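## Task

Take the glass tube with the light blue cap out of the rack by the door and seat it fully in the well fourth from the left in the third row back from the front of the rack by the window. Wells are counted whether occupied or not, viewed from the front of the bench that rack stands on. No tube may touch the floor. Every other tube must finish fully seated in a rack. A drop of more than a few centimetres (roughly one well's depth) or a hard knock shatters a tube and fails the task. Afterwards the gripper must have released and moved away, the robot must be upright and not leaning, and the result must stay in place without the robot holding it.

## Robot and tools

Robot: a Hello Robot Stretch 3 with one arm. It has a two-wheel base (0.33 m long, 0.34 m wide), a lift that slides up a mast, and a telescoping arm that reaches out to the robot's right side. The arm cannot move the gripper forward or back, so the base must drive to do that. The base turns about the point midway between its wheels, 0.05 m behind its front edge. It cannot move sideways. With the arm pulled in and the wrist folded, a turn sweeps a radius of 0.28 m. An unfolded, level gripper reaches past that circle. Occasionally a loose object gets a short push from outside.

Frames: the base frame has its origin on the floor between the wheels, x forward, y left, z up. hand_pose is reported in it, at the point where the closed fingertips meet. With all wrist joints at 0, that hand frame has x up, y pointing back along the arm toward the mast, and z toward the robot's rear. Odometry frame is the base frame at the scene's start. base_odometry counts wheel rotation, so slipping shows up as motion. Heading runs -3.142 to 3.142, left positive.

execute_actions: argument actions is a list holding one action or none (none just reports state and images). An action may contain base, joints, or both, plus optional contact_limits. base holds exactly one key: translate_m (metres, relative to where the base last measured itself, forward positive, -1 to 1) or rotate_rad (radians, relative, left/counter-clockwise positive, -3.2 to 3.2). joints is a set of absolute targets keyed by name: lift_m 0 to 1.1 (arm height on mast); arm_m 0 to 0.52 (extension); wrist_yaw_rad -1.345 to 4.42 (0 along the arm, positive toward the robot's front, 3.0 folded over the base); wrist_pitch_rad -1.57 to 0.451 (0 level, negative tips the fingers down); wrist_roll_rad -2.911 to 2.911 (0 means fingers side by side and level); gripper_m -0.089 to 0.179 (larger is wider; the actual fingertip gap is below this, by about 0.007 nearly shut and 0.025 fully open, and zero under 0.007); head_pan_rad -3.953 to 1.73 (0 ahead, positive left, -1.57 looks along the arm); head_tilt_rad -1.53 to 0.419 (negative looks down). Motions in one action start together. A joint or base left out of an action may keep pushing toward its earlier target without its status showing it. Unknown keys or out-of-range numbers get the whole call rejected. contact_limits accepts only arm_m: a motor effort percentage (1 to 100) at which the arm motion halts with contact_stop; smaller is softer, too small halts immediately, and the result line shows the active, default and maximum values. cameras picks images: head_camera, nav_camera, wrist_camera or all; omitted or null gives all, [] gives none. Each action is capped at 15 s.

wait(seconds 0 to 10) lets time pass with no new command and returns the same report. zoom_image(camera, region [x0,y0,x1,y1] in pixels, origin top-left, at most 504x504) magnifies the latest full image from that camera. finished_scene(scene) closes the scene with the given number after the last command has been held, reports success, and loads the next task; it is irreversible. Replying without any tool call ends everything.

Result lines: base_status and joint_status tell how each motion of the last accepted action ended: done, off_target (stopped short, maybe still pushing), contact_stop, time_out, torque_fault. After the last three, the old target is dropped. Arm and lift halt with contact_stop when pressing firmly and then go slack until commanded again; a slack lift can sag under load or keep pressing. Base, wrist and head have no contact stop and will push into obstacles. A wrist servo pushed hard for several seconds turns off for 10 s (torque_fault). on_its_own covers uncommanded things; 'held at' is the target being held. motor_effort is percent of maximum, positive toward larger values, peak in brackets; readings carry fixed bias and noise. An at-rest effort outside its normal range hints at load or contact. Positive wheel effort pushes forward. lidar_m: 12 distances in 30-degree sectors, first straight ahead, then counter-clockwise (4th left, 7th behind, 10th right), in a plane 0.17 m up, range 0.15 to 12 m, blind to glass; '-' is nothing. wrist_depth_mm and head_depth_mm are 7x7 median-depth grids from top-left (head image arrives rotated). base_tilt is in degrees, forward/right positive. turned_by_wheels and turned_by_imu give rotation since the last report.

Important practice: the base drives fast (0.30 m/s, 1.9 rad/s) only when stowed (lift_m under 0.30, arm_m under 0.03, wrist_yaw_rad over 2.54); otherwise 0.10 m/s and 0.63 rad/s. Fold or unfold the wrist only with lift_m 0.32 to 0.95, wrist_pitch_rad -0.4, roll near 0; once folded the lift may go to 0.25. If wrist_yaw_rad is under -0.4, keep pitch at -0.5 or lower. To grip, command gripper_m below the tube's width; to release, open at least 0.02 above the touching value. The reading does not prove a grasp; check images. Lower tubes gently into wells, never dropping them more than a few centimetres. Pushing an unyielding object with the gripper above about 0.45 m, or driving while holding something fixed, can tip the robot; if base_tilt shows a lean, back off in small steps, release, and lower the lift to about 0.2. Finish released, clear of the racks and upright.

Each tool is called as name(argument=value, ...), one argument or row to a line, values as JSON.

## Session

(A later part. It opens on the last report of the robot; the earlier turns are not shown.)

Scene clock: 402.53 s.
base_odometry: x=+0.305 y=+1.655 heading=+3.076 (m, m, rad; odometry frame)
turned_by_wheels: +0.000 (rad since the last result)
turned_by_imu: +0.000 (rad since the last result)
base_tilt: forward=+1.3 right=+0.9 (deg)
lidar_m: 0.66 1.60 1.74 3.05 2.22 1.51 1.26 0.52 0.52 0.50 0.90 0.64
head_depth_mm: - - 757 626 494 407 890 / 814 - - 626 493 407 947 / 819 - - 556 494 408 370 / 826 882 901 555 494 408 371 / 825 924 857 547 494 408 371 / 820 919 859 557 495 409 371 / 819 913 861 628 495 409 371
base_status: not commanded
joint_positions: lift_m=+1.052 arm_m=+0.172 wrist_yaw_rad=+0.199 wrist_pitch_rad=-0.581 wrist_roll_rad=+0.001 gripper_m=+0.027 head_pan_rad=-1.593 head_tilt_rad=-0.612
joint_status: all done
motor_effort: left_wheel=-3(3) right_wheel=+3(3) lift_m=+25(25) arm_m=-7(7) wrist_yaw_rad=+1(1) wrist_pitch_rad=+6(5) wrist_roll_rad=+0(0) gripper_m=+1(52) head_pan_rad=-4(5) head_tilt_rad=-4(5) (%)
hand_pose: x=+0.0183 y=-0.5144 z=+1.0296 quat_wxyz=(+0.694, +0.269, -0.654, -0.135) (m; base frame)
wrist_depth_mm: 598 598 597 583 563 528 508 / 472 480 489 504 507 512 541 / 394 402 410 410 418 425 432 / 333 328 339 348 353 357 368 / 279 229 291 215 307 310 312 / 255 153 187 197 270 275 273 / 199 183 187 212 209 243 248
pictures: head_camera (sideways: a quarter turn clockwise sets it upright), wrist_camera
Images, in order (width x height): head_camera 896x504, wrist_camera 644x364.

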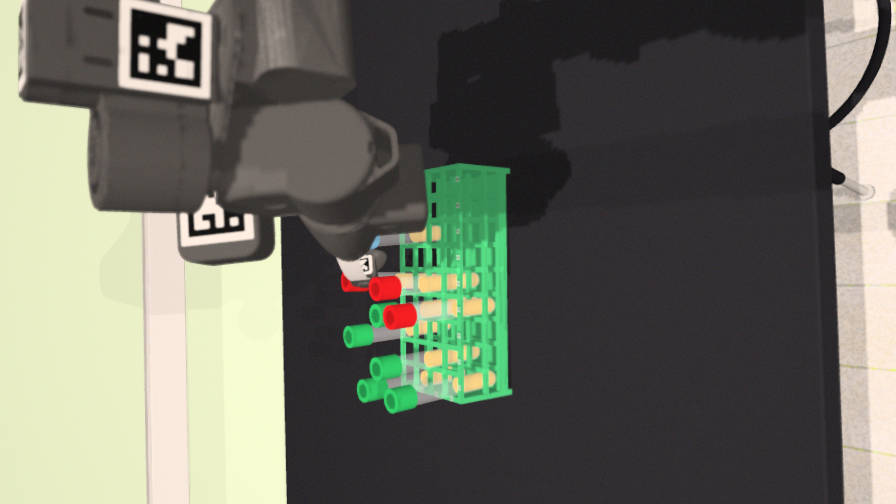

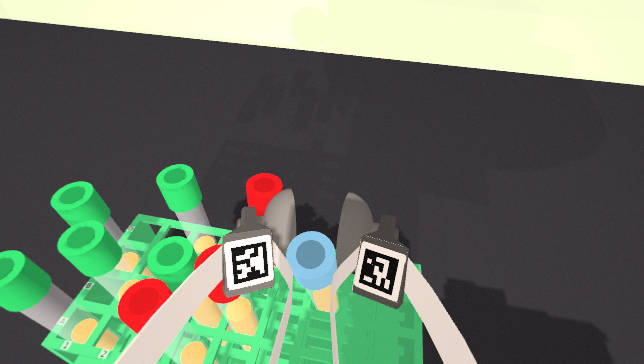

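execute_actions(
  actions=[
    {"base":{"translate_m":-0.004},"joints":{"arm_m":0.177}},
  ],
  cameras=["head_camera","wrist_camera"],
)

Scene clock: 403.87 s.
base_odometry: x=+0.309 y=+1.655 heading=+3.076 (m, m, rad; odometry frame)
turned_by_wheels: +0.000 (rad since the last result)
turned_by_imu: +0.000 (rad since the last result)
base_tilt: forward=+1.4 right=+1.0 (deg)
lidar_m: 0.67 1.61 1.74 3.05 2.21 1.51 1.25 0.51 0.51 0.50 0.90 0.64
head_depth_mm: - - 753 624 493 407 888 / 814 - - 626 494 407 946 / 817 - - 562 494 408 1044 / 827 884 903 553 495 408 371 / 823 924 855 548 495 408 371 / 820 918 858 554 496 409 371 / 818 917 861 629 496 409 371
base_status: done
joint_positions: lift_m=+1.052 arm_m=+0.177 wrist_yaw_rad=+0.199 wrist_pitch_rad=-0.581 wrist_roll_rad=+0.001 gripper_m=+0.027 head_pan_rad=-1.593 head_tilt_rad=-0.612
joint_status: all done
motor_effort: left_wheel=-3(9) right_wheel=+2(4) lift_m=+25(25) arm_m=+5(2) wrist_yaw_rad=+1(1) wrist_pitch_rad=+5(6) wrist_roll_rad=+0(1) gripper_m=-1(0) head_pan_rad=-5(4) head_tilt_rad=-5(5) (%)
hand_pose: x=+0.0183 y=-0.5185 z=+1.0296 quat_wxyz=(+0.694, +0.269, -0.654, -0.135) (m; base frame)
wrist_depth_mm: 601 598 590 575 545 534 512 / 484 480 491 501 513 524 527 / 395 397 404 408 423 427 433 / 334 333 344 347 357 357 364 / 166 234 230 305 308 308 315 / 249 145 189 195 272 274 276 / 187 177 185 208 205 245 248
pictures: head_camera (sideways: a quarter turn clockwise sets it upright), wrist_camera
Images, in order (width x height): head_camera 896x504, wrist_camera 644x364.

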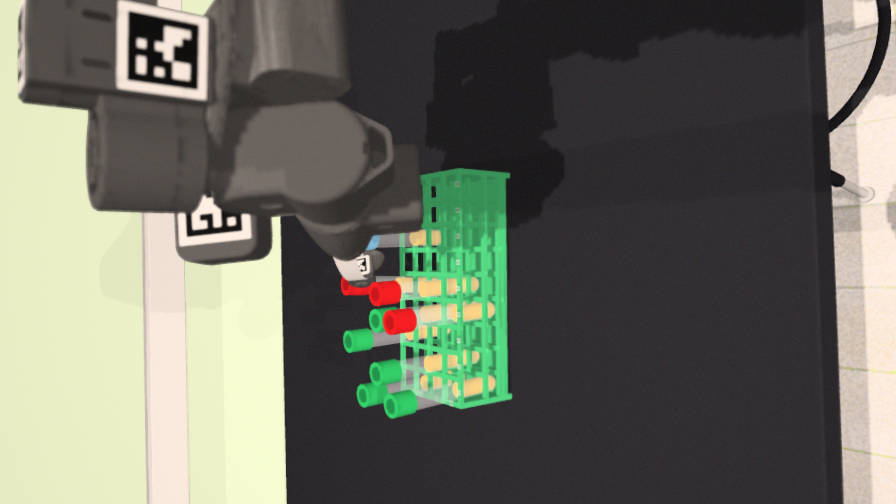

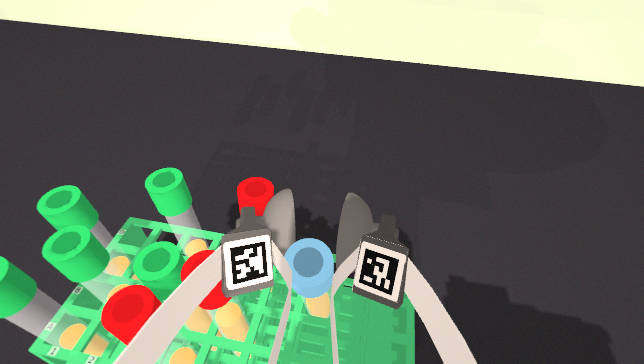

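execute_actions(
  actions=[
    {"base":{"translate_m":-0.004},"joints":{"arm_m":0.184}},
  ],
  cameras=["head_camera","wrist_camera"],
)

Scene clock: 405.00 s.
base_odometry: x=+0.313 y=+1.655 heading=+3.076 (m, m, rad; odometry frame)
turned_by_wheels: +0.000 (rad since the last result)
turned_by_imu: +0.000 (rad since the last result)
base_tilt: forward=+1.3 right=+0.8 (deg)
lidar_m: 0.67 1.61 1.74 3.03 2.21 1.50 1.25 0.51 0.51 0.50 0.90 0.65
head_depth_mm: - - 771 626 493 407 889 / 809 - - 627 493 408 929 / 819 - - 560 493 408 1116 / 828 881 904 555 494 408 371 / 826 926 859 549 496 409 371 / 822 919 857 555 495 409 371 / 817 916 859 630 496 410 371
base_status: done
joint_positions: lift_m=+1.052 arm_m=+0.184 wrist_yaw_rad=+0.199 wrist_pitch_rad=-0.583 wrist_roll_rad=+0.001 gripper_m=+0.027 head_pan_rad=-1.593 head_tilt_rad=-0.612
joint_status: all done
motor_effort: left_wheel=-2(7) right_wheel=+2(3) lift_m=+25(25) arm_m=+6(6) wrist_yaw_rad=+1(1) wrist_pitch_rad=+6(7) wrist_roll_rad=+0(0) gripper_m=+1(0) head_pan_rad=-5(5) head_tilt_rad=-5(5) (%)
hand_pose: x=+0.0182 y=-0.5251 z=+1.0291 quat_wxyz=(+0.694, +0.270, -0.654, -0.135) (m; base frame)
wrist_depth_mm: 590 590 582 577 542 521 504 / 471 472 491 499 510 519 537 / 389 398 406 409 415 426 428 / 338 336 348 347 347 360 361 / 163 238 298 302 308 306 315 / 192 143 198 132 270 274 275 / 185 127 181 197 228 243 246
pictures: head_camera (sideways: a quarter turn clockwise sets it upright), wrist_camera
Images, in order (width x height): head_camera 896x504, wrist_camera 644x364.

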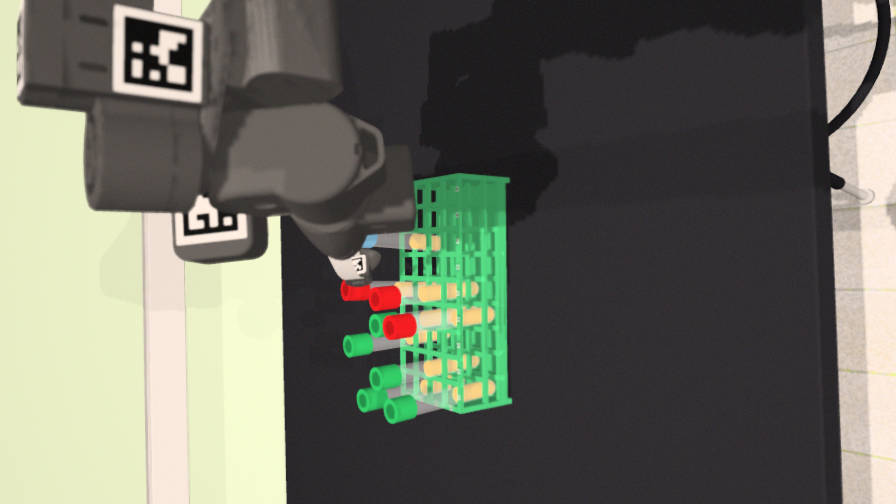

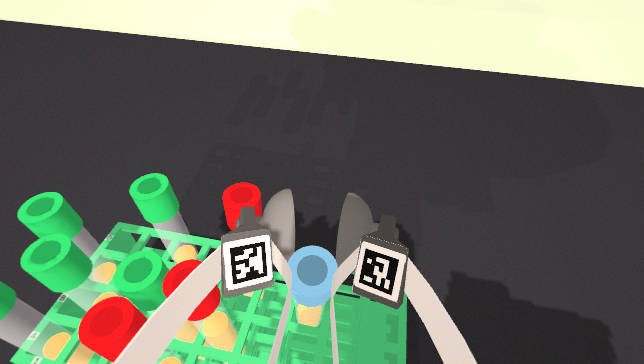

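execute_actions(
  actions=[
    {"joints":{"gripper_m":0.016}},
  ],
  cameras=[],
)

execute_actions(
  actions=[
    {"joints":{"arm_m":0.191}},
  ],
  cameras=["head_camera","wrist_camera"],
)

Scene clock: 406.23 s.
base_odometry: x=+0.313 y=+1.655 heading=+3.076 (m, m, rad; odometry frame)
turned_by_wheels: +0.000 (rad since the last result)
turned_by_imu: +0.000 (rad since the last result)
base_tilt: forward=+1.4 right=+1.0 (deg)
lidar_m: 0.67 1.61 1.74 3.05 2.21 1.50 1.25 0.51 0.51 0.50 0.90 0.64
head_depth_mm: - - 772 624 493 407 887 / 808 - - 625 494 407 927 / 819 - - 557 494 408 1115 / 829 881 907 555 495 409 371 / 826 926 858 548 495 408 371 / 822 921 860 555 496 408 371 / 816 912 860 628 496 409 371
base_status: not commanded
joint_positions: lift_m=+1.052 arm_m=+0.184 wrist_yaw_rad=+0.199 wrist_pitch_rad=-0.584 wrist_roll_rad=+0.001 gripper_m=+0.016 head_pan_rad=-1.593 head_tilt_rad=-0.612
joint_status: all done
motor_effort: left_wheel=-2(1) right_wheel=+1(2) lift_m=+25(25) arm_m=+6(5) wrist_yaw_rad=+1(1) wrist_pitch_rad=+7(7) wrist_roll_rad=+0(0) gripper_m=-3(58) head_pan_rad=-4(5) head_tilt_rad=-5(5) (%)
hand_pose: x=+0.0182 y=-0.5251 z=+1.0291 quat_wxyz=(+0.694, +0.270, -0.654, -0.135) (m; base frame)
wrist_depth_mm: 595 601 578 568 543 523 507 / 469 483 486 501 504 514 534 / 392 397 401 411 415 421 429 / 336 338 345 352 353 358 361 / 163 238 295 303 307 310 313 / 192 144 198 188 275 273 276 / 184 128 183 203 225 246 247
pictures: none
No camera images: the call's "cameras" was empty. Leave "cameras" out to get every camera's image.

Scene clock: 406.97 s.
base_odometry: x=+0.313 y=+1.655 heading=+3.076 (m, m, rad; odometry frame)
turned_by_wheels: +0.000 (rad since the last result)
turned_by_imu: +0.000 (rad since the last result)
base_tilt: forward=+1.3 right=+0.8 (deg)
lidar_m: 0.67 1.61 1.75 3.04 2.21 1.51 1.25 0.51 0.51 0.50 0.90 0.65
head_depth_mm: - - 772 625 493 407 889 / 809 - 774 626 493 407 928 / 819 - - 568 494 408 1107 / 828 884 930 556 495 408 371 / 826 925 857 550 495 408 371 / 824 921 859 555 496 408 371 / 817 914 860 628 497 409 371
base_status: not commanded
joint_positions: lift_m=+1.052 arm_m=+0.191 wrist_yaw_rad=+0.199 wrist_pitch_rad=-0.583 wrist_roll_rad=+0.001 gripper_m=+0.016 head_pan_rad=-1.593 head_tilt_rad=-0.612
joint_status: all done
motor_effort: left_wheel=-3(2) right_wheel=+2(2) lift_m=+24(24) arm_m=+5(5) wrist_yaw_rad=+1(1) wrist_pitch_rad=+6(7) wrist_roll_rad=+0(0) gripper_m=-2(3) head_pan_rad=-5(5) head_tilt_rad=-4(4) (%)
hand_pose: x=+0.0182 y=-0.5322 z=+1.0292 quat_wxyz=(+0.694, +0.270, -0.654, -0.135) (m; base frame)
wrist_depth_mm: 609 607 575 568 546 512 496 / 478 487 487 495 513 518 541 / 398 402 406 408 409 424 435 / 334 336 341 348 350 356 363 / 170 237 289 132 306 308 309 / 152 139 217 197 271 271 276 / 180 126 186 191 212 245 248
pictures: head_camera (sideways: a quarter turn clockwise sets it upright), wrist_camera
Images, in order (width x height): head_camera 896x504, wrist_camera 644x364.

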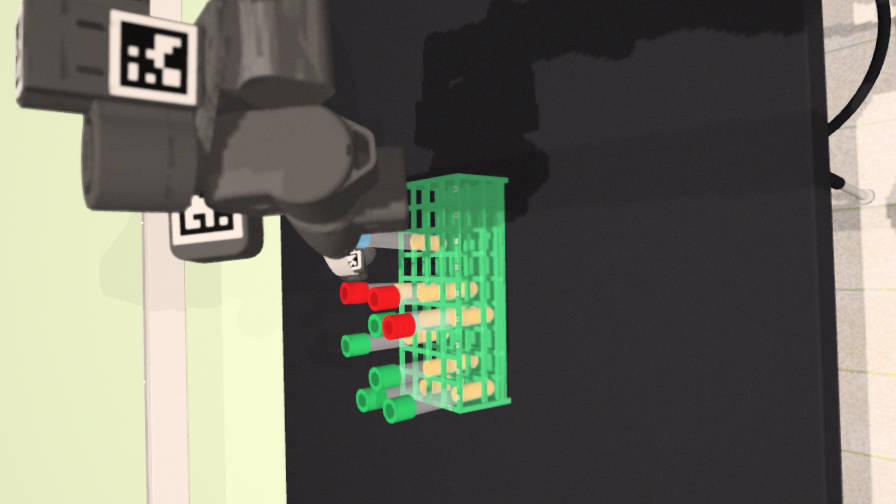

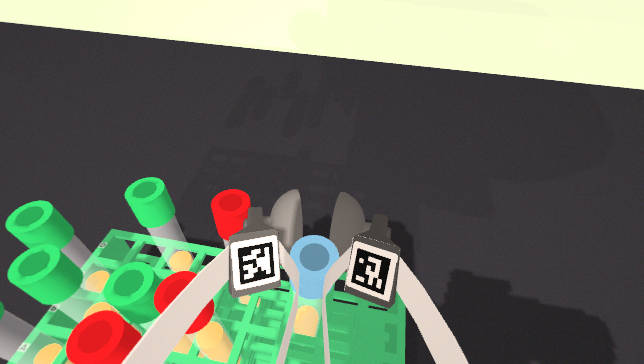

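execute_actions(
  actions=[
    {"joints":{"lift_m":1.043}},
  ],
  cameras=["head_camera","wrist_camera"],
)

zoom_image(
  camera="head_camera",
  region=[320,190,500,340],
)

Scene clock: 408.07 s.
base_odometry: x=+0.313 y=+1.655 heading=+3.076 (m, m, rad; odometry frame)
turned_by_wheels: +0.000 (rad since the last result)
turned_by_imu: +0.000 (rad since the last result)
base_tilt: forward=+1.2 right=+0.9 (deg)
lidar_m: 0.67 1.61 1.74 3.03 2.21 1.51 1.25 0.51 0.51 0.50 0.90 0.65
head_depth_mm: 812 - 755 623 493 407 889 / 810 - - 625 494 408 927 / 822 - - 557 494 408 1107 / 827 881 906 556 495 408 371 / 827 925 857 550 495 408 371 / 820 921 858 556 496 408 371 / 818 918 858 629 496 409 371
base_status: not commanded
joint_positions: lift_m=+1.043 arm_m=+0.191 wrist_yaw_rad=+0.199 wrist_pitch_rad=-0.575 wrist_roll_rad=+0.001 gripper_m=+0.016 head_pan_rad=-1.593 head_tilt_rad=-0.612
joint_status: all done
motor_effort: left_wheel=-2(1) right_wheel=+2(2) lift_m=+15(21) arm_m=+5(6) wrist_yaw_rad=+1(1) wrist_pitch_rad=+2(6) wrist_roll_rad=+0(1) gripper_m=-1(2) head_pan_rad=-5(5) head_tilt_rad=-5(5) (%)
hand_pose: x=+0.0185 y=-0.5336 z=+1.0226 quat_wxyz=(+0.695, +0.267, -0.655, -0.132) (m; base frame)
wrist_depth_mm: 603 585 570 552 539 514 495 / 469 474 479 494 496 509 532 / 384 392 396 404 407 414 422 / 333 325 336 341 344 351 362 / 276 241 275 128 301 301 307 / 185 130 215 191 267 265 268 / 121 122 181 182 215 238 241
pictures: head_camera (sideways: a quarter turn clockwise sets it upright), wrist_camera
Images, in order (width x height): head_camera 896x504, wrist_camera 644x364.

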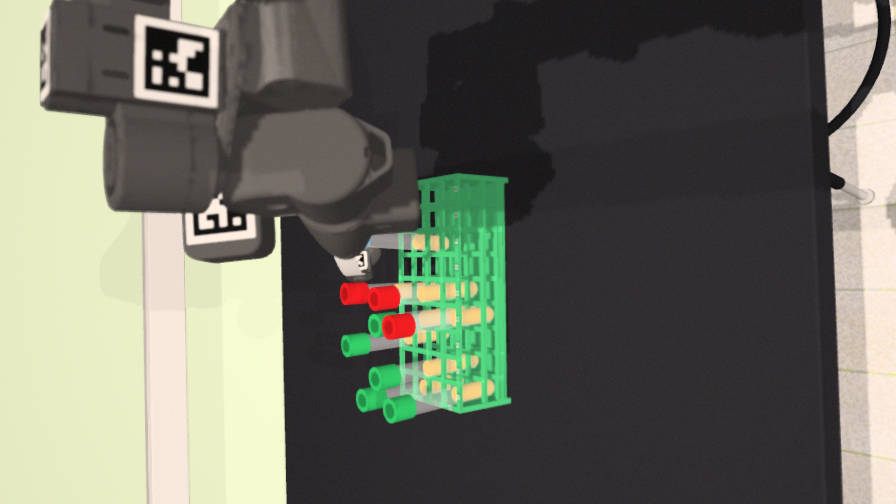

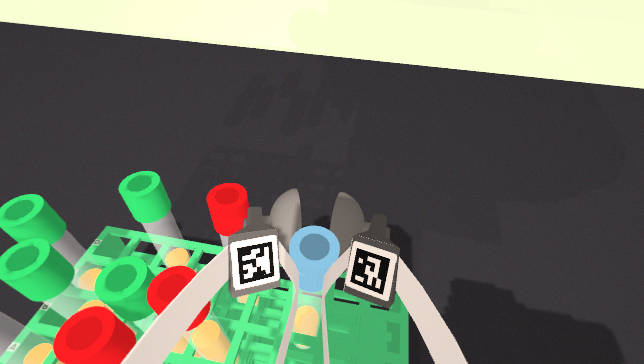

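Region (320, 190, 500, 340) of head_camera's 896x504 image, scaled by 2.800, with more detail than that image has.

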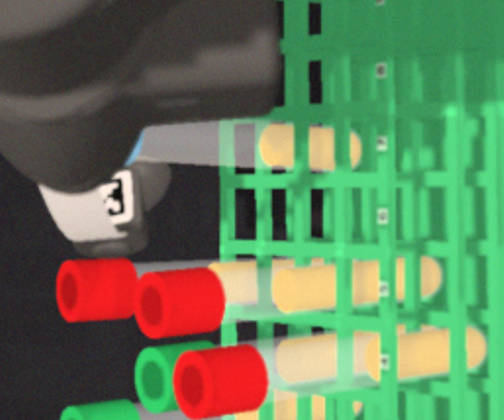

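execute_actions(
  actions=[
    {"joints":{"lift_m":1.035}},
  ],
  cameras=["head_camera"],
)

execute_actions(
  actions=[
    {"joints":{"gripper_m":0.028,"lift_m":1.038}},
  ],
  cameras=["head_camera","wrist_camera"],
)

zoom_image(
  camera="head_camera",
  region=[320,190,500,340],
)

Scene clock: 409.17 s.
base_odometry: x=+0.313 y=+1.655 heading=+3.076 (m, m, rad; odometry frame)
turned_by_wheels: +0.000 (rad since the last result)
turned_by_imu: +0.000 (rad since the last result)
base_tilt: forward=+1.3 right=+0.9 (deg)
lidar_m: 0.67 1.61 1.74 3.04 2.21 1.50 1.25 0.51 0.51 0.50 0.90 0.65
head_depth_mm: 813 - - 625 493 407 891 / 820 - - 623 494 408 924 / 831 - - 561 494 408 1107 / 828 884 881 556 495 408 371 / 824 926 857 550 495 409 371 / 822 921 857 554 495 408 371 / 820 918 862 629 496 409 372
base_status: not commanded
joint_positions: lift_m=+1.035 arm_m=+0.191 wrist_yaw_rad=+0.200 wrist_pitch_rad=-0.572 wrist_roll_rad=+0.001 gripper_m=+0.016 head_pan_rad=-1.593 head_tilt_rad=-0.612
joint_status: all done
motor_effort: left_wheel=-1(1) right_wheel=+1(2) lift_m=+15(17) arm_m=+4(6) wrist_yaw_rad=+0(1) wrist_pitch_rad=+1(2) wrist_roll_rad=+0(1) gripper_m=+0(2) head_pan_rad=-5(5) head_tilt_rad=-5(5) (%)
hand_pose: x=+0.0187 y=-0.5341 z=+1.0152 quat_wxyz=(+0.695, +0.266, -0.655, -0.131) (m; base frame)
wrist_depth_mm: 576 572 564 559 535 511 500 / 459 464 469 477 496 494 519 / 374 380 386 388 396 404 403 / 321 310 322 329 335 340 345 / 270 213 266 128 292 294 299 / 183 124 214 186 259 257 260 / 109 121 172 182 207 231 232
pictures: head_camera (sideways: a quarter turn clockwise sets it upright)
Images, in order (width x height): head_camera 896x504.

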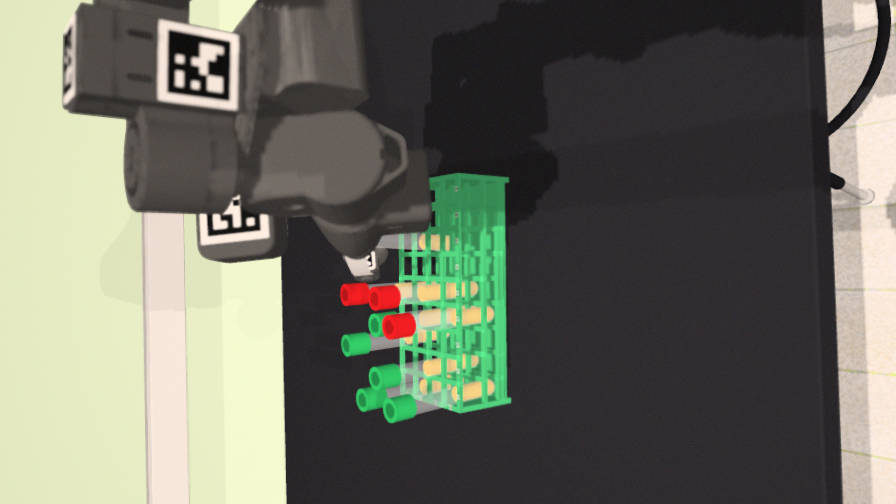

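Scene clock: 409.77 s.
base_odometry: x=+0.313 y=+1.655 heading=+3.076 (m, m, rad; odometry frame)
turned_by_wheels: +0.000 (rad since the last result)
turned_by_imu: +0.000 (rad since the last result)
base_tilt: forward=+1.3 right=+0.9 (deg)
lidar_m: 0.67 1.61 1.74 3.03 2.21 1.51 1.25 0.51 0.51 0.50 0.90 0.65
head_depth_mm: 811 - - 624 492 407 890 / 819 - - 624 493 407 926 / 830 - - 555 494 408 1108 / 827 885 904 556 494 408 371 / 825 923 859 549 496 409 371 / 821 920 861 554 495 408 371 / 818 915 860 629 496 408 371
base_status: not commanded
joint_positions: lift_m=+1.038 arm_m=+0.191 wrist_yaw_rad=+0.197 wrist_pitch_rad=-0.579 wrist_roll_rad=+0.001 gripper_m=+0.028 head_pan_rad=-1.593 head_tilt_rad=-0.612
joint_status: all done
motor_effort: left_wheel=-1(2) right_wheel=+2(2) lift_m=+26(27) arm_m=+6(5) wrist_yaw_rad=+3(3) wrist_pitch_rad=+4(5) wrist_roll_rad=+0(0) gripper_m=+2(61) head_pan_rad=-5(5) head_tilt_rad=-5(5) (%)
hand_pose: x=+0.0180 y=-0.5331 z=+1.0161 quat_wxyz=(+0.694, +0.268, -0.654, -0.134) (m; base frame)
wrist_depth_mm: 573 590 570 550 543 524 496 / 458 458 471 478 486 493 507 / 372 379 384 386 400 395 409 / 321 310 326 335 336 340 346 / 269 216 267 131 291 293 296 / 185 125 211 187 258 256 261 / 111 122 172 181 221 230 232
pictures: head_camera (sideways: a quarter turn clockwise sets it upright), wrist_camera
Images, in order (width x height): head_camera 896x504, wrist_camera 644x364.

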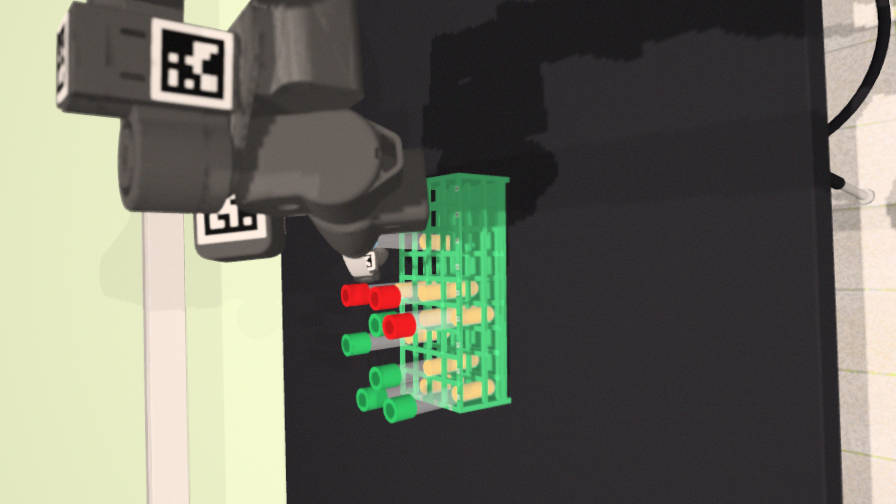

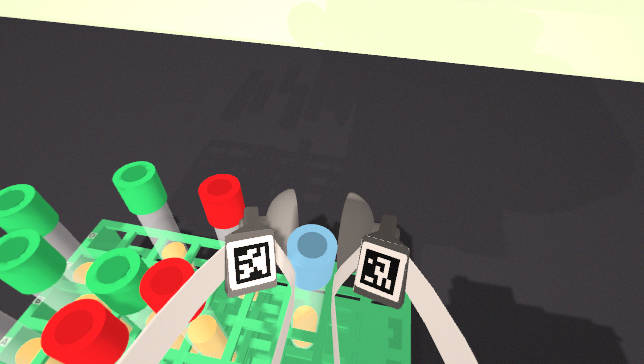

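Region (320, 190, 500, 340) of head_camera's 896x504 image, scaled by 2.800, with more detail than that image has.

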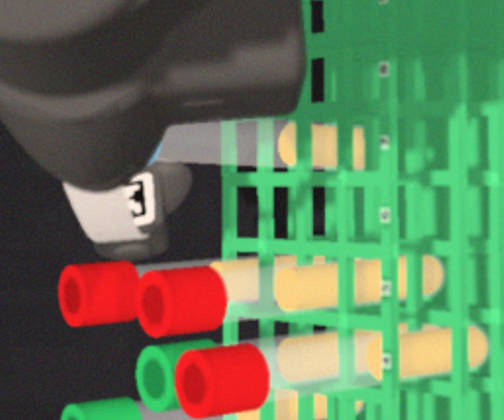

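execute_actions(
  actions=[
    {"base":{"translate_m":0.003},"joints":{"lift_m":1.052}},
  ],
  cameras=["head_camera","wrist_camera"],
)

zoom_image(
  camera="head_camera",
  region=[320,190,500,340],
)

Scene clock: 411.63 s.
base_odometry: x=+0.310 y=+1.655 heading=+3.076 (m, m, rad; odometry frame)
turned_by_wheels: +0.000 (rad since the last result)
turned_by_imu: +0.000 (rad since the last result)
base_tilt: forward=+1.2 right=+0.9 (deg)
lidar_m: 0.66 1.61 1.74 3.05 2.21 1.51 1.26 0.52 0.51 0.50 0.90 0.64
head_depth_mm: - - 771 625 493 407 891 / 808 - 774 625 494 407 946 / 817 - - 569 495 408 1117 / 828 885 930 555 495 408 370 / 825 924 856 539 494 408 371 / 820 921 857 555 496 408 371 / 817 915 862 629 496 409 371
base_status: done
joint_positions: lift_m=+1.052 arm_m=+0.191 wrist_yaw_rad=+0.197 wrist_pitch_rad=-0.585 wrist_roll_rad=+0.001 gripper_m=+0.028 head_pan_rad=-1.593 head_tilt_rad=-0.612
joint_status: all done
motor_effort: left_wheel=-3(5) right_wheel=+3(9) lift_m=+25(27) arm_m=+5(5) wrist_yaw_rad=+3(3) wrist_pitch_rad=+7(7) wrist_roll_rad=+0(0) gripper_m=+1(1) head_pan_rad=-5(4) head_tilt_rad=-5(5) (%)
hand_pose: x=+0.0177 y=-0.5321 z=+1.0288 quat_wxyz=(+0.694, +0.270, -0.654, -0.137) (m; base frame)
wrist_depth_mm: 590 594 579 564 532 517 501 / 471 479 488 485 518 504 531 / 387 393 403 412 409 423 431 / 332 336 346 346 351 357 363 / 284 282 291 300 306 311 314 / 150 138 207 196 270 273 277 / 180 131 186 193 221 245 246
pictures: head_camera (sideways: a quarter turn clockwise sets it upright), wrist_camera
Images, in order (width x height): head_camera 896x504, wrist_camera 644x364.

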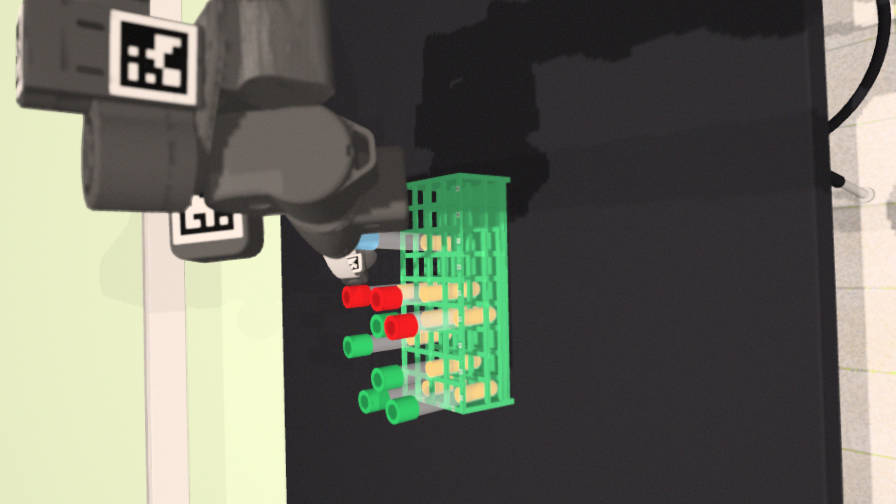

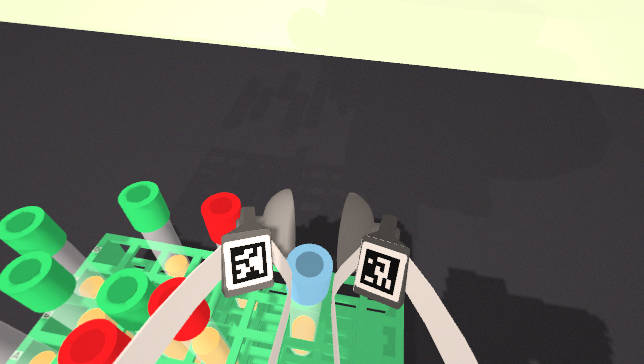

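Region (320, 190, 500, 340) of head_camera's 896x504 image, scaled by 2.800, with more detail than that image has.

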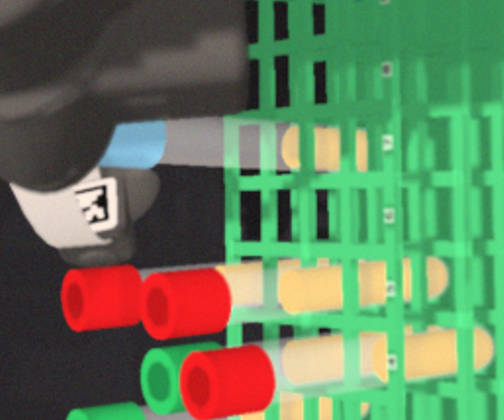

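execute_actions(
  actions=[
    {"joints":{"arm_m":0.181}},
  ],
  cameras=["head_camera","wrist_camera"],
)

Scene clock: 413.23 s.
base_odometry: x=+0.310 y=+1.655 heading=+3.076 (m, m, rad; odometry frame)
turned_by_wheels: +0.000 (rad since the last result)
turned_by_imu: +0.000 (rad since the last result)
base_tilt: forward=+1.2 right=+1.0 (deg)
lidar_m: 0.66 1.61 1.74 3.05 2.21 1.51 1.25 0.52 0.52 0.50 0.90 0.64
head_depth_mm: - - 755 625 493 406 890 / 808 - - 626 494 407 947 / 819 - - 561 495 408 1114 / 830 883 902 554 494 407 371 / 825 924 860 551 495 408 370 / 821 916 857 552 495 409 372 / 818 915 862 629 496 408 371
base_status: not commanded
joint_positions: lift_m=+1.052 arm_m=+0.181 wrist_yaw_rad=+0.197 wrist_pitch_rad=-0.585 wrist_roll_rad=+0.001 gripper_m=+0.028 head_pan_rad=-1.593 head_tilt_rad=-0.612
joint_status: all done
motor_effort: left_wheel=-3(1) right_wheel=+2(3) lift_m=+25(25) arm_m=-8(8) wrist_yaw_rad=+3(3) wrist_pitch_rad=+7(7) wrist_roll_rad=+0(0) gripper_m=+1(1) head_pan_rad=-5(4) head_tilt_rad=-6(5) (%)
hand_pose: x=+0.0177 y=-0.5229 z=+1.0289 quat_wxyz=(+0.694, +0.270, -0.654, -0.137) (m; base frame)
wrist_depth_mm: 597 603 579 572 550 518 515 / 469 478 484 507 504 512 535 / 391 394 403 409 422 417 423 / 333 335 343 349 349 360 365 / 278 227 289 305 306 310 312 / 153 139 208 196 273 272 278 / 179 128 187 191 221 244 246
pictures: head_camera (sideways: a quarter turn clockwise sets it upright), wrist_camera
Images, in order (width x height): head_camera 896x504, wrist_camera 644x364.

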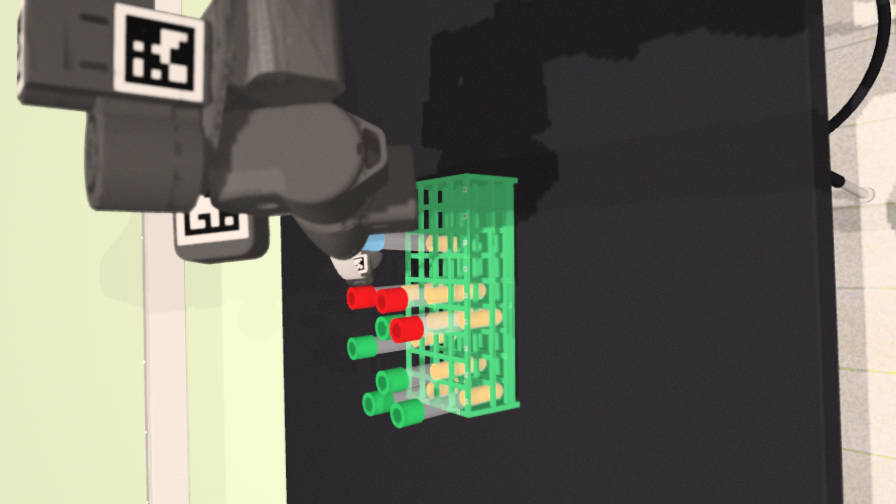

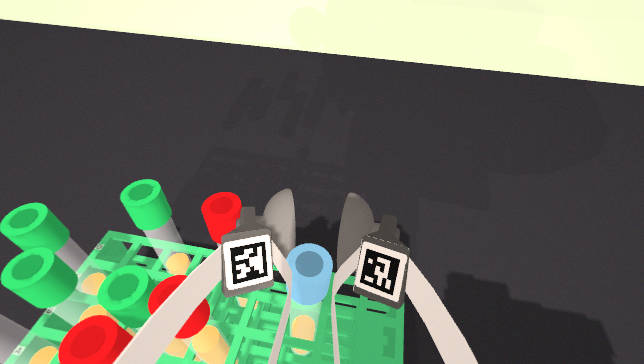

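execute_actions(
  actions=[
    {"joints":{"lift_m":1.085}},
  ],
)

Scene clock: 415.93 s.
base_odometry: x=+0.310 y=+1.655 heading=+3.076 (m, m, rad; odometry frame)
turned_by_wheels: +0.000 (rad since the last result)
turned_by_imu: +0.000 (rad since the last result)
base_tilt: forward=+1.2 right=+1.0 (deg)
lidar_m: 0.66 1.61 1.74 3.05 2.22 1.51 1.26 0.52 0.52 0.50 0.90 0.64
head_depth_mm: - - 851 624 494 407 890 / - - 810 626 494 407 944 / - - - 581 494 408 1119 / 830 943 775 554 494 408 371 / 825 927 858 551 495 408 371 / 820 920 859 551 496 408 371 / 816 916 859 628 495 408 371
base_status: not commanded
joint_positions: lift_m=+1.085 arm_m=+0.181 wrist_yaw_rad=+0.198 wrist_pitch_rad=-0.585 wrist_roll_rad=+0.001 gripper_m=+0.028 head_pan_rad=-1.593 head_tilt_rad=-0.612
joint_status: all done
motor_effort: left_wheel=-2(3) right_wheel=+3(3) lift_m=+25(24) arm_m=-7(8) wrist_yaw_rad=+3(3) wrist_pitch_rad=+7(7) wrist_roll_rad=+0(0) gripper_m=+0(1) head_pan_rad=-5(4) head_tilt_rad=-5(5) (%)
hand_pose: x=+0.0178 y=-0.5229 z=+1.0619 quat_wxyz=(+0.694, +0.270, -0.654, -0.136) (m; base frame)
wrist_depth_mm: 647 618 584 576 553 523 503 / 526 547 551 558 584 565 552 / 442 443 454 465 474 483 487 / 378 390 391 397 397 405 405 / 332 326 348 341 353 350 353 / 235 249 233 296 306 305 310 / 217 204 211 218 266 275 281
pictures: head_camera (sideways: a quarter turn clockwise sets it upright), nav_camera (sideways: a quarter turn counterclockwise sets it upright), wrist_camera
Images, in order (width x height): head_camera 896x504, nav_camera 672x504, wrist_camera 644x364.

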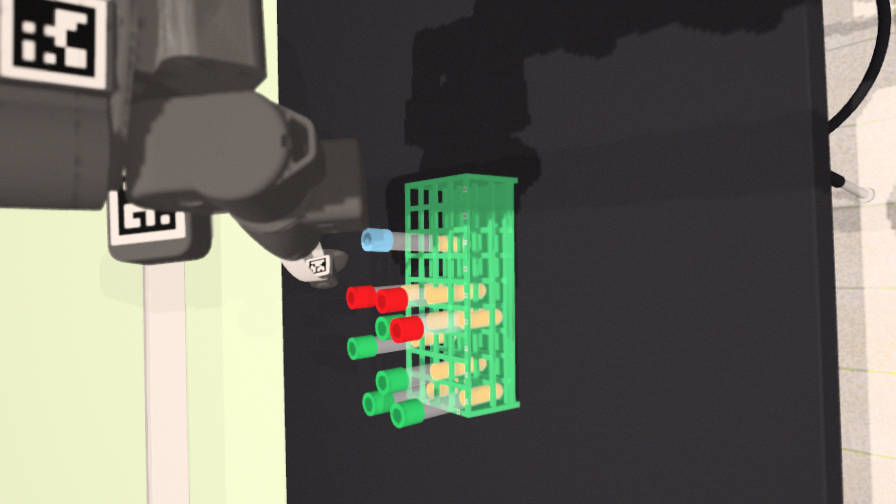

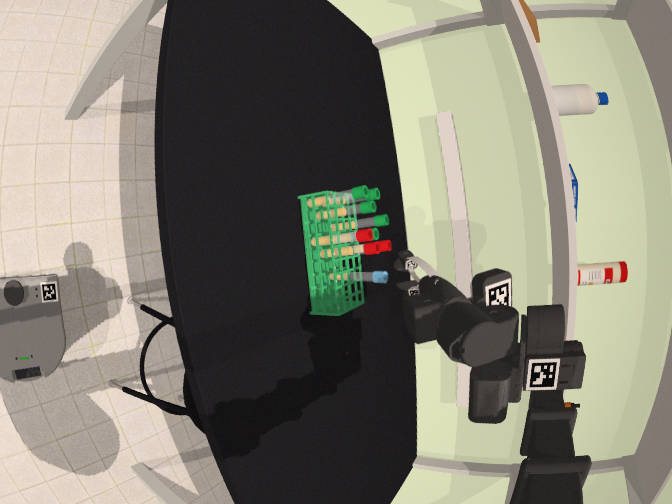

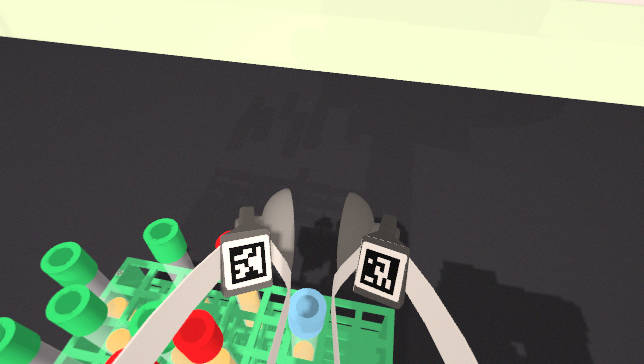

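execute_actions(
  actions=[
    {"joints":{"arm_m":0.165}},
  ],
)

execute_actions(
  actions=[
    {"joints":{"lift_m":1.065}},
  ],
)

Scene clock: 418.60 s.
base_odometry: x=+0.310 y=+1.655 heading=+3.076 (m, m, rad; odometry frame)
turned_by_wheels: +0.000 (rad since the last result)
turned_by_imu: +0.000 (rad since the last result)
base_tilt: forward=+1.2 right=+1.0 (deg)
lidar_m: 0.66 1.61 1.74 3.04 2.21 1.51 1.25 0.52 0.51 0.50 0.90 0.64
head_depth_mm: - - 812 626 493 407 891 / - - 811 626 494 407 946 / - - - 581 494 408 1118 / 826 958 776 553 495 408 371 / 823 924 857 551 495 408 371 / 820 920 857 551 495 409 371 / 816 915 860 630 495 408 371
base_status: not commanded
joint_positions: lift_m=+1.085 arm_m=+0.165 wrist_yaw_rad=+0.198 wrist_pitch_rad=-0.585 wrist_roll_rad=+0.001 gripper_m=+0.028 head_pan_rad=-1.593 head_tilt_rad=-0.612
joint_status: all done
motor_effort: left_wheel=-2(2) right_wheel=+2(3) lift_m=+25(25) arm_m=-7(7) wrist_yaw_rad=+3(2) wrist_pitch_rad=+7(7) wrist_roll_rad=+0(0) gripper_m=+0(1) head_pan_rad=-4(5) head_tilt_rad=-5(5) (%)
hand_pose: x=+0.0179 y=-0.5069 z=+1.0619 quat_wxyz=(+0.694, +0.270, -0.654, -0.136) (m; base frame)
wrist_depth_mm: 648 629 613 580 562 544 525 / 532 539 547 559 569 582 566 / 443 449 452 466 466 471 479 / 382 388 387 389 399 404 410 / 328 316 328 345 348 349 349 / 295 220 236 235 305 311 311 / 253 213 209 234 267 275 280
pictures: head_camera (sideways: a quarter turn clockwise sets it upright), nav_camera (sideways: a quarter turn counterclockwise sets it upright), wrist_camera
Images, in order (width x height): head_camera 896x504, nav_camera 672x504, wrist_camera 644x364.

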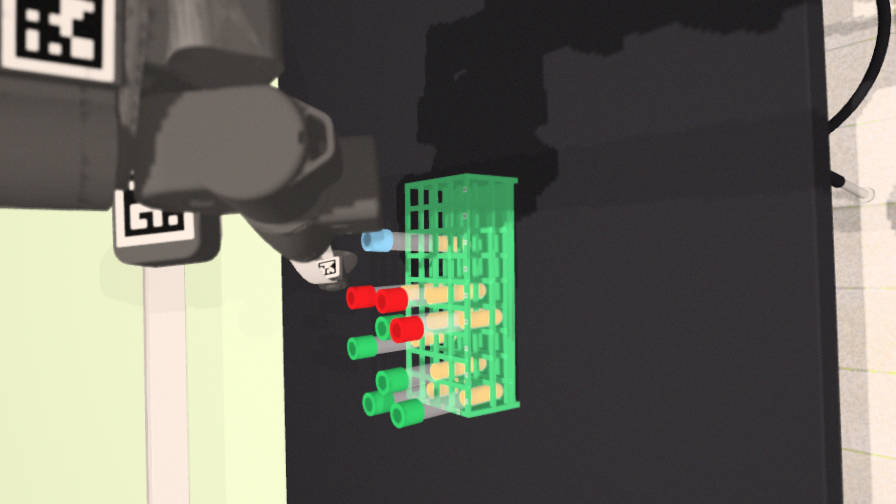

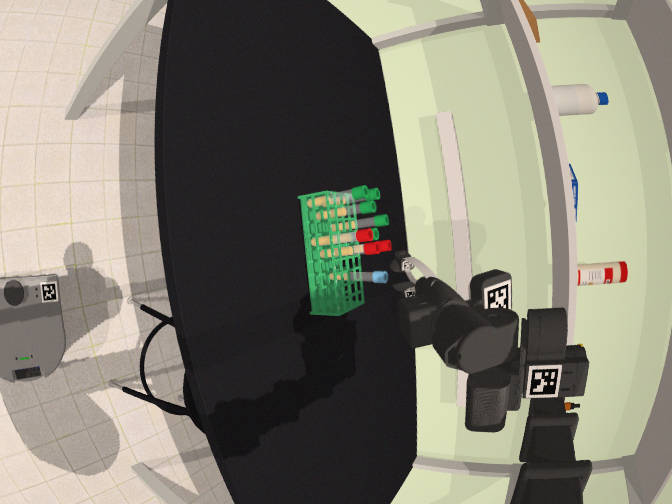

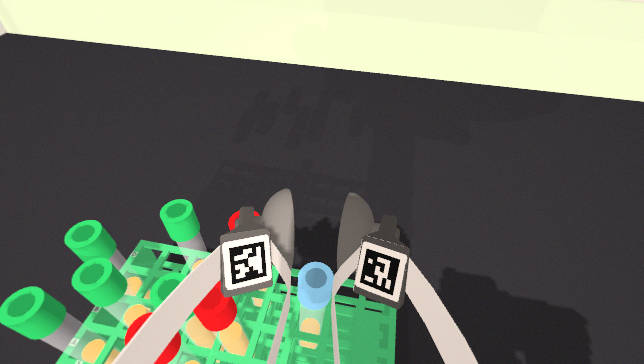

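Scene clock: 419.53 s.
base_odometry: x=+0.310 y=+1.655 heading=+3.076 (m, m, rad; odometry frame)
turned_by_wheels: +0.000 (rad since the last result)
turned_by_imu: +0.000 (rad since the last result)
base_tilt: forward=+1.2 right=+1.0 (deg)
lidar_m: 0.66 1.60 1.74 3.03 2.21 1.50 1.26 0.51 0.52 0.50 0.90 0.64
head_depth_mm: - - 774 625 493 407 888 / 810 - 773 625 493 407 947 / 806 - - 562 494 408 1120 / 828 883 953 550 494 408 371 / 824 924 856 551 496 409 370 / 822 919 859 552 495 409 371 / 816 914 859 629 496 408 371
base_status: not commanded
joint_positions: lift_m=+1.065 arm_m=+0.165 wrist_yaw_rad=+0.198 wrist_pitch_rad=-0.585 wrist_roll_rad=+0.001 gripper_m=+0.028 head_pan_rad=-1.593 head_tilt_rad=-0.612
joint_status: all done
motor_effort: left_wheel=-2(2) right_wheel=+1(2) lift_m=+16(19) arm_m=-7(7) wrist_yaw_rad=+2(3) wrist_pitch_rad=+7(7) wrist_roll_rad=+1(0) gripper_m=+0(1) head_pan_rad=-5(4) head_tilt_rad=-5(5) (%)
hand_pose: x=+0.0179 y=-0.5069 z=+1.0424 quat_wxyz=(+0.694, +0.270, -0.654, -0.136) (m; base frame)
wrist_depth_mm: 631 620 593 597 561 543 519 / 496 507 512 529 536 550 565 / 411 421 434 436 439 448 448 / 354 356 364 368 375 379 374 / 292 251 304 319 326 323 330 / 259 161 218 216 287 288 292 / 202 192 195 204 242 258 259
pictures: head_camera (sideways: a quarter turn clockwise sets it upright), nav_camera (sideways: a quarter turn counterclockwise sets it upright), wrist_camera
Images, in order (width x height): head_camera 896x504, nav_camera 672x504, wrist_camera 644x364.

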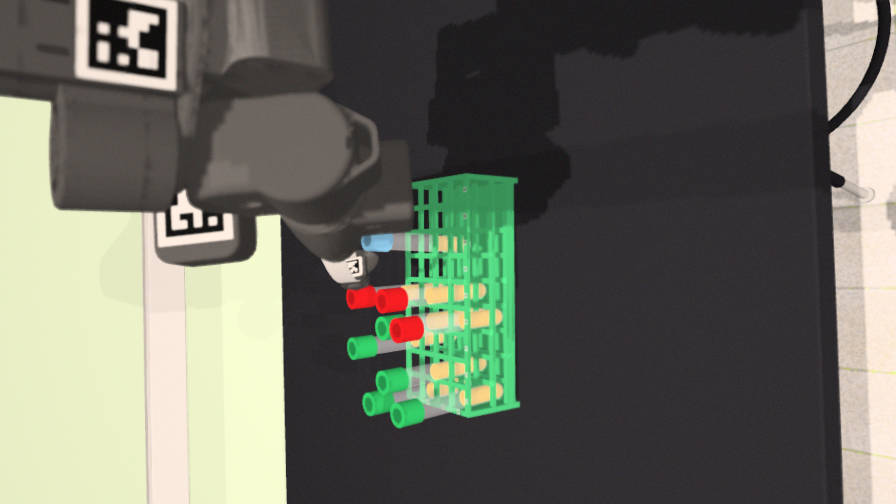

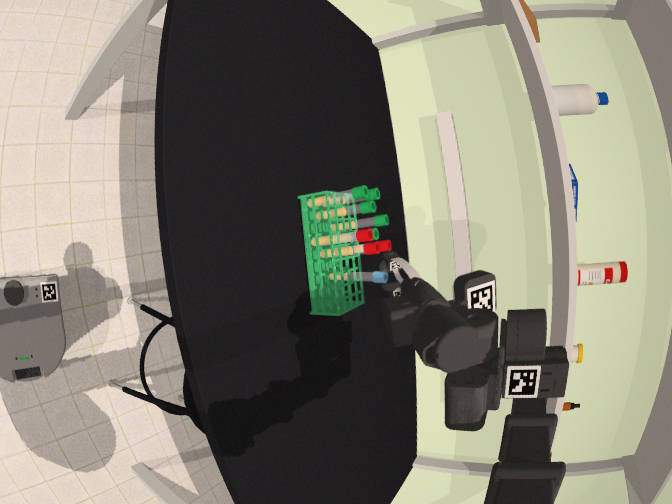

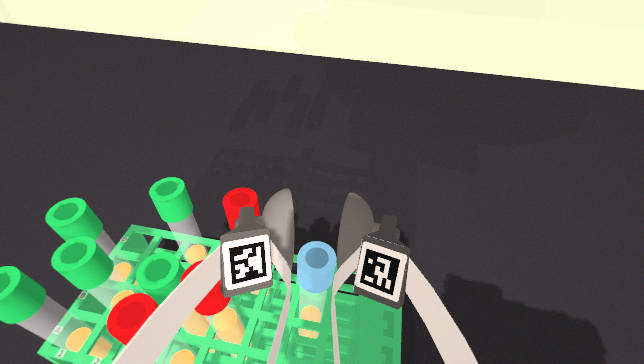

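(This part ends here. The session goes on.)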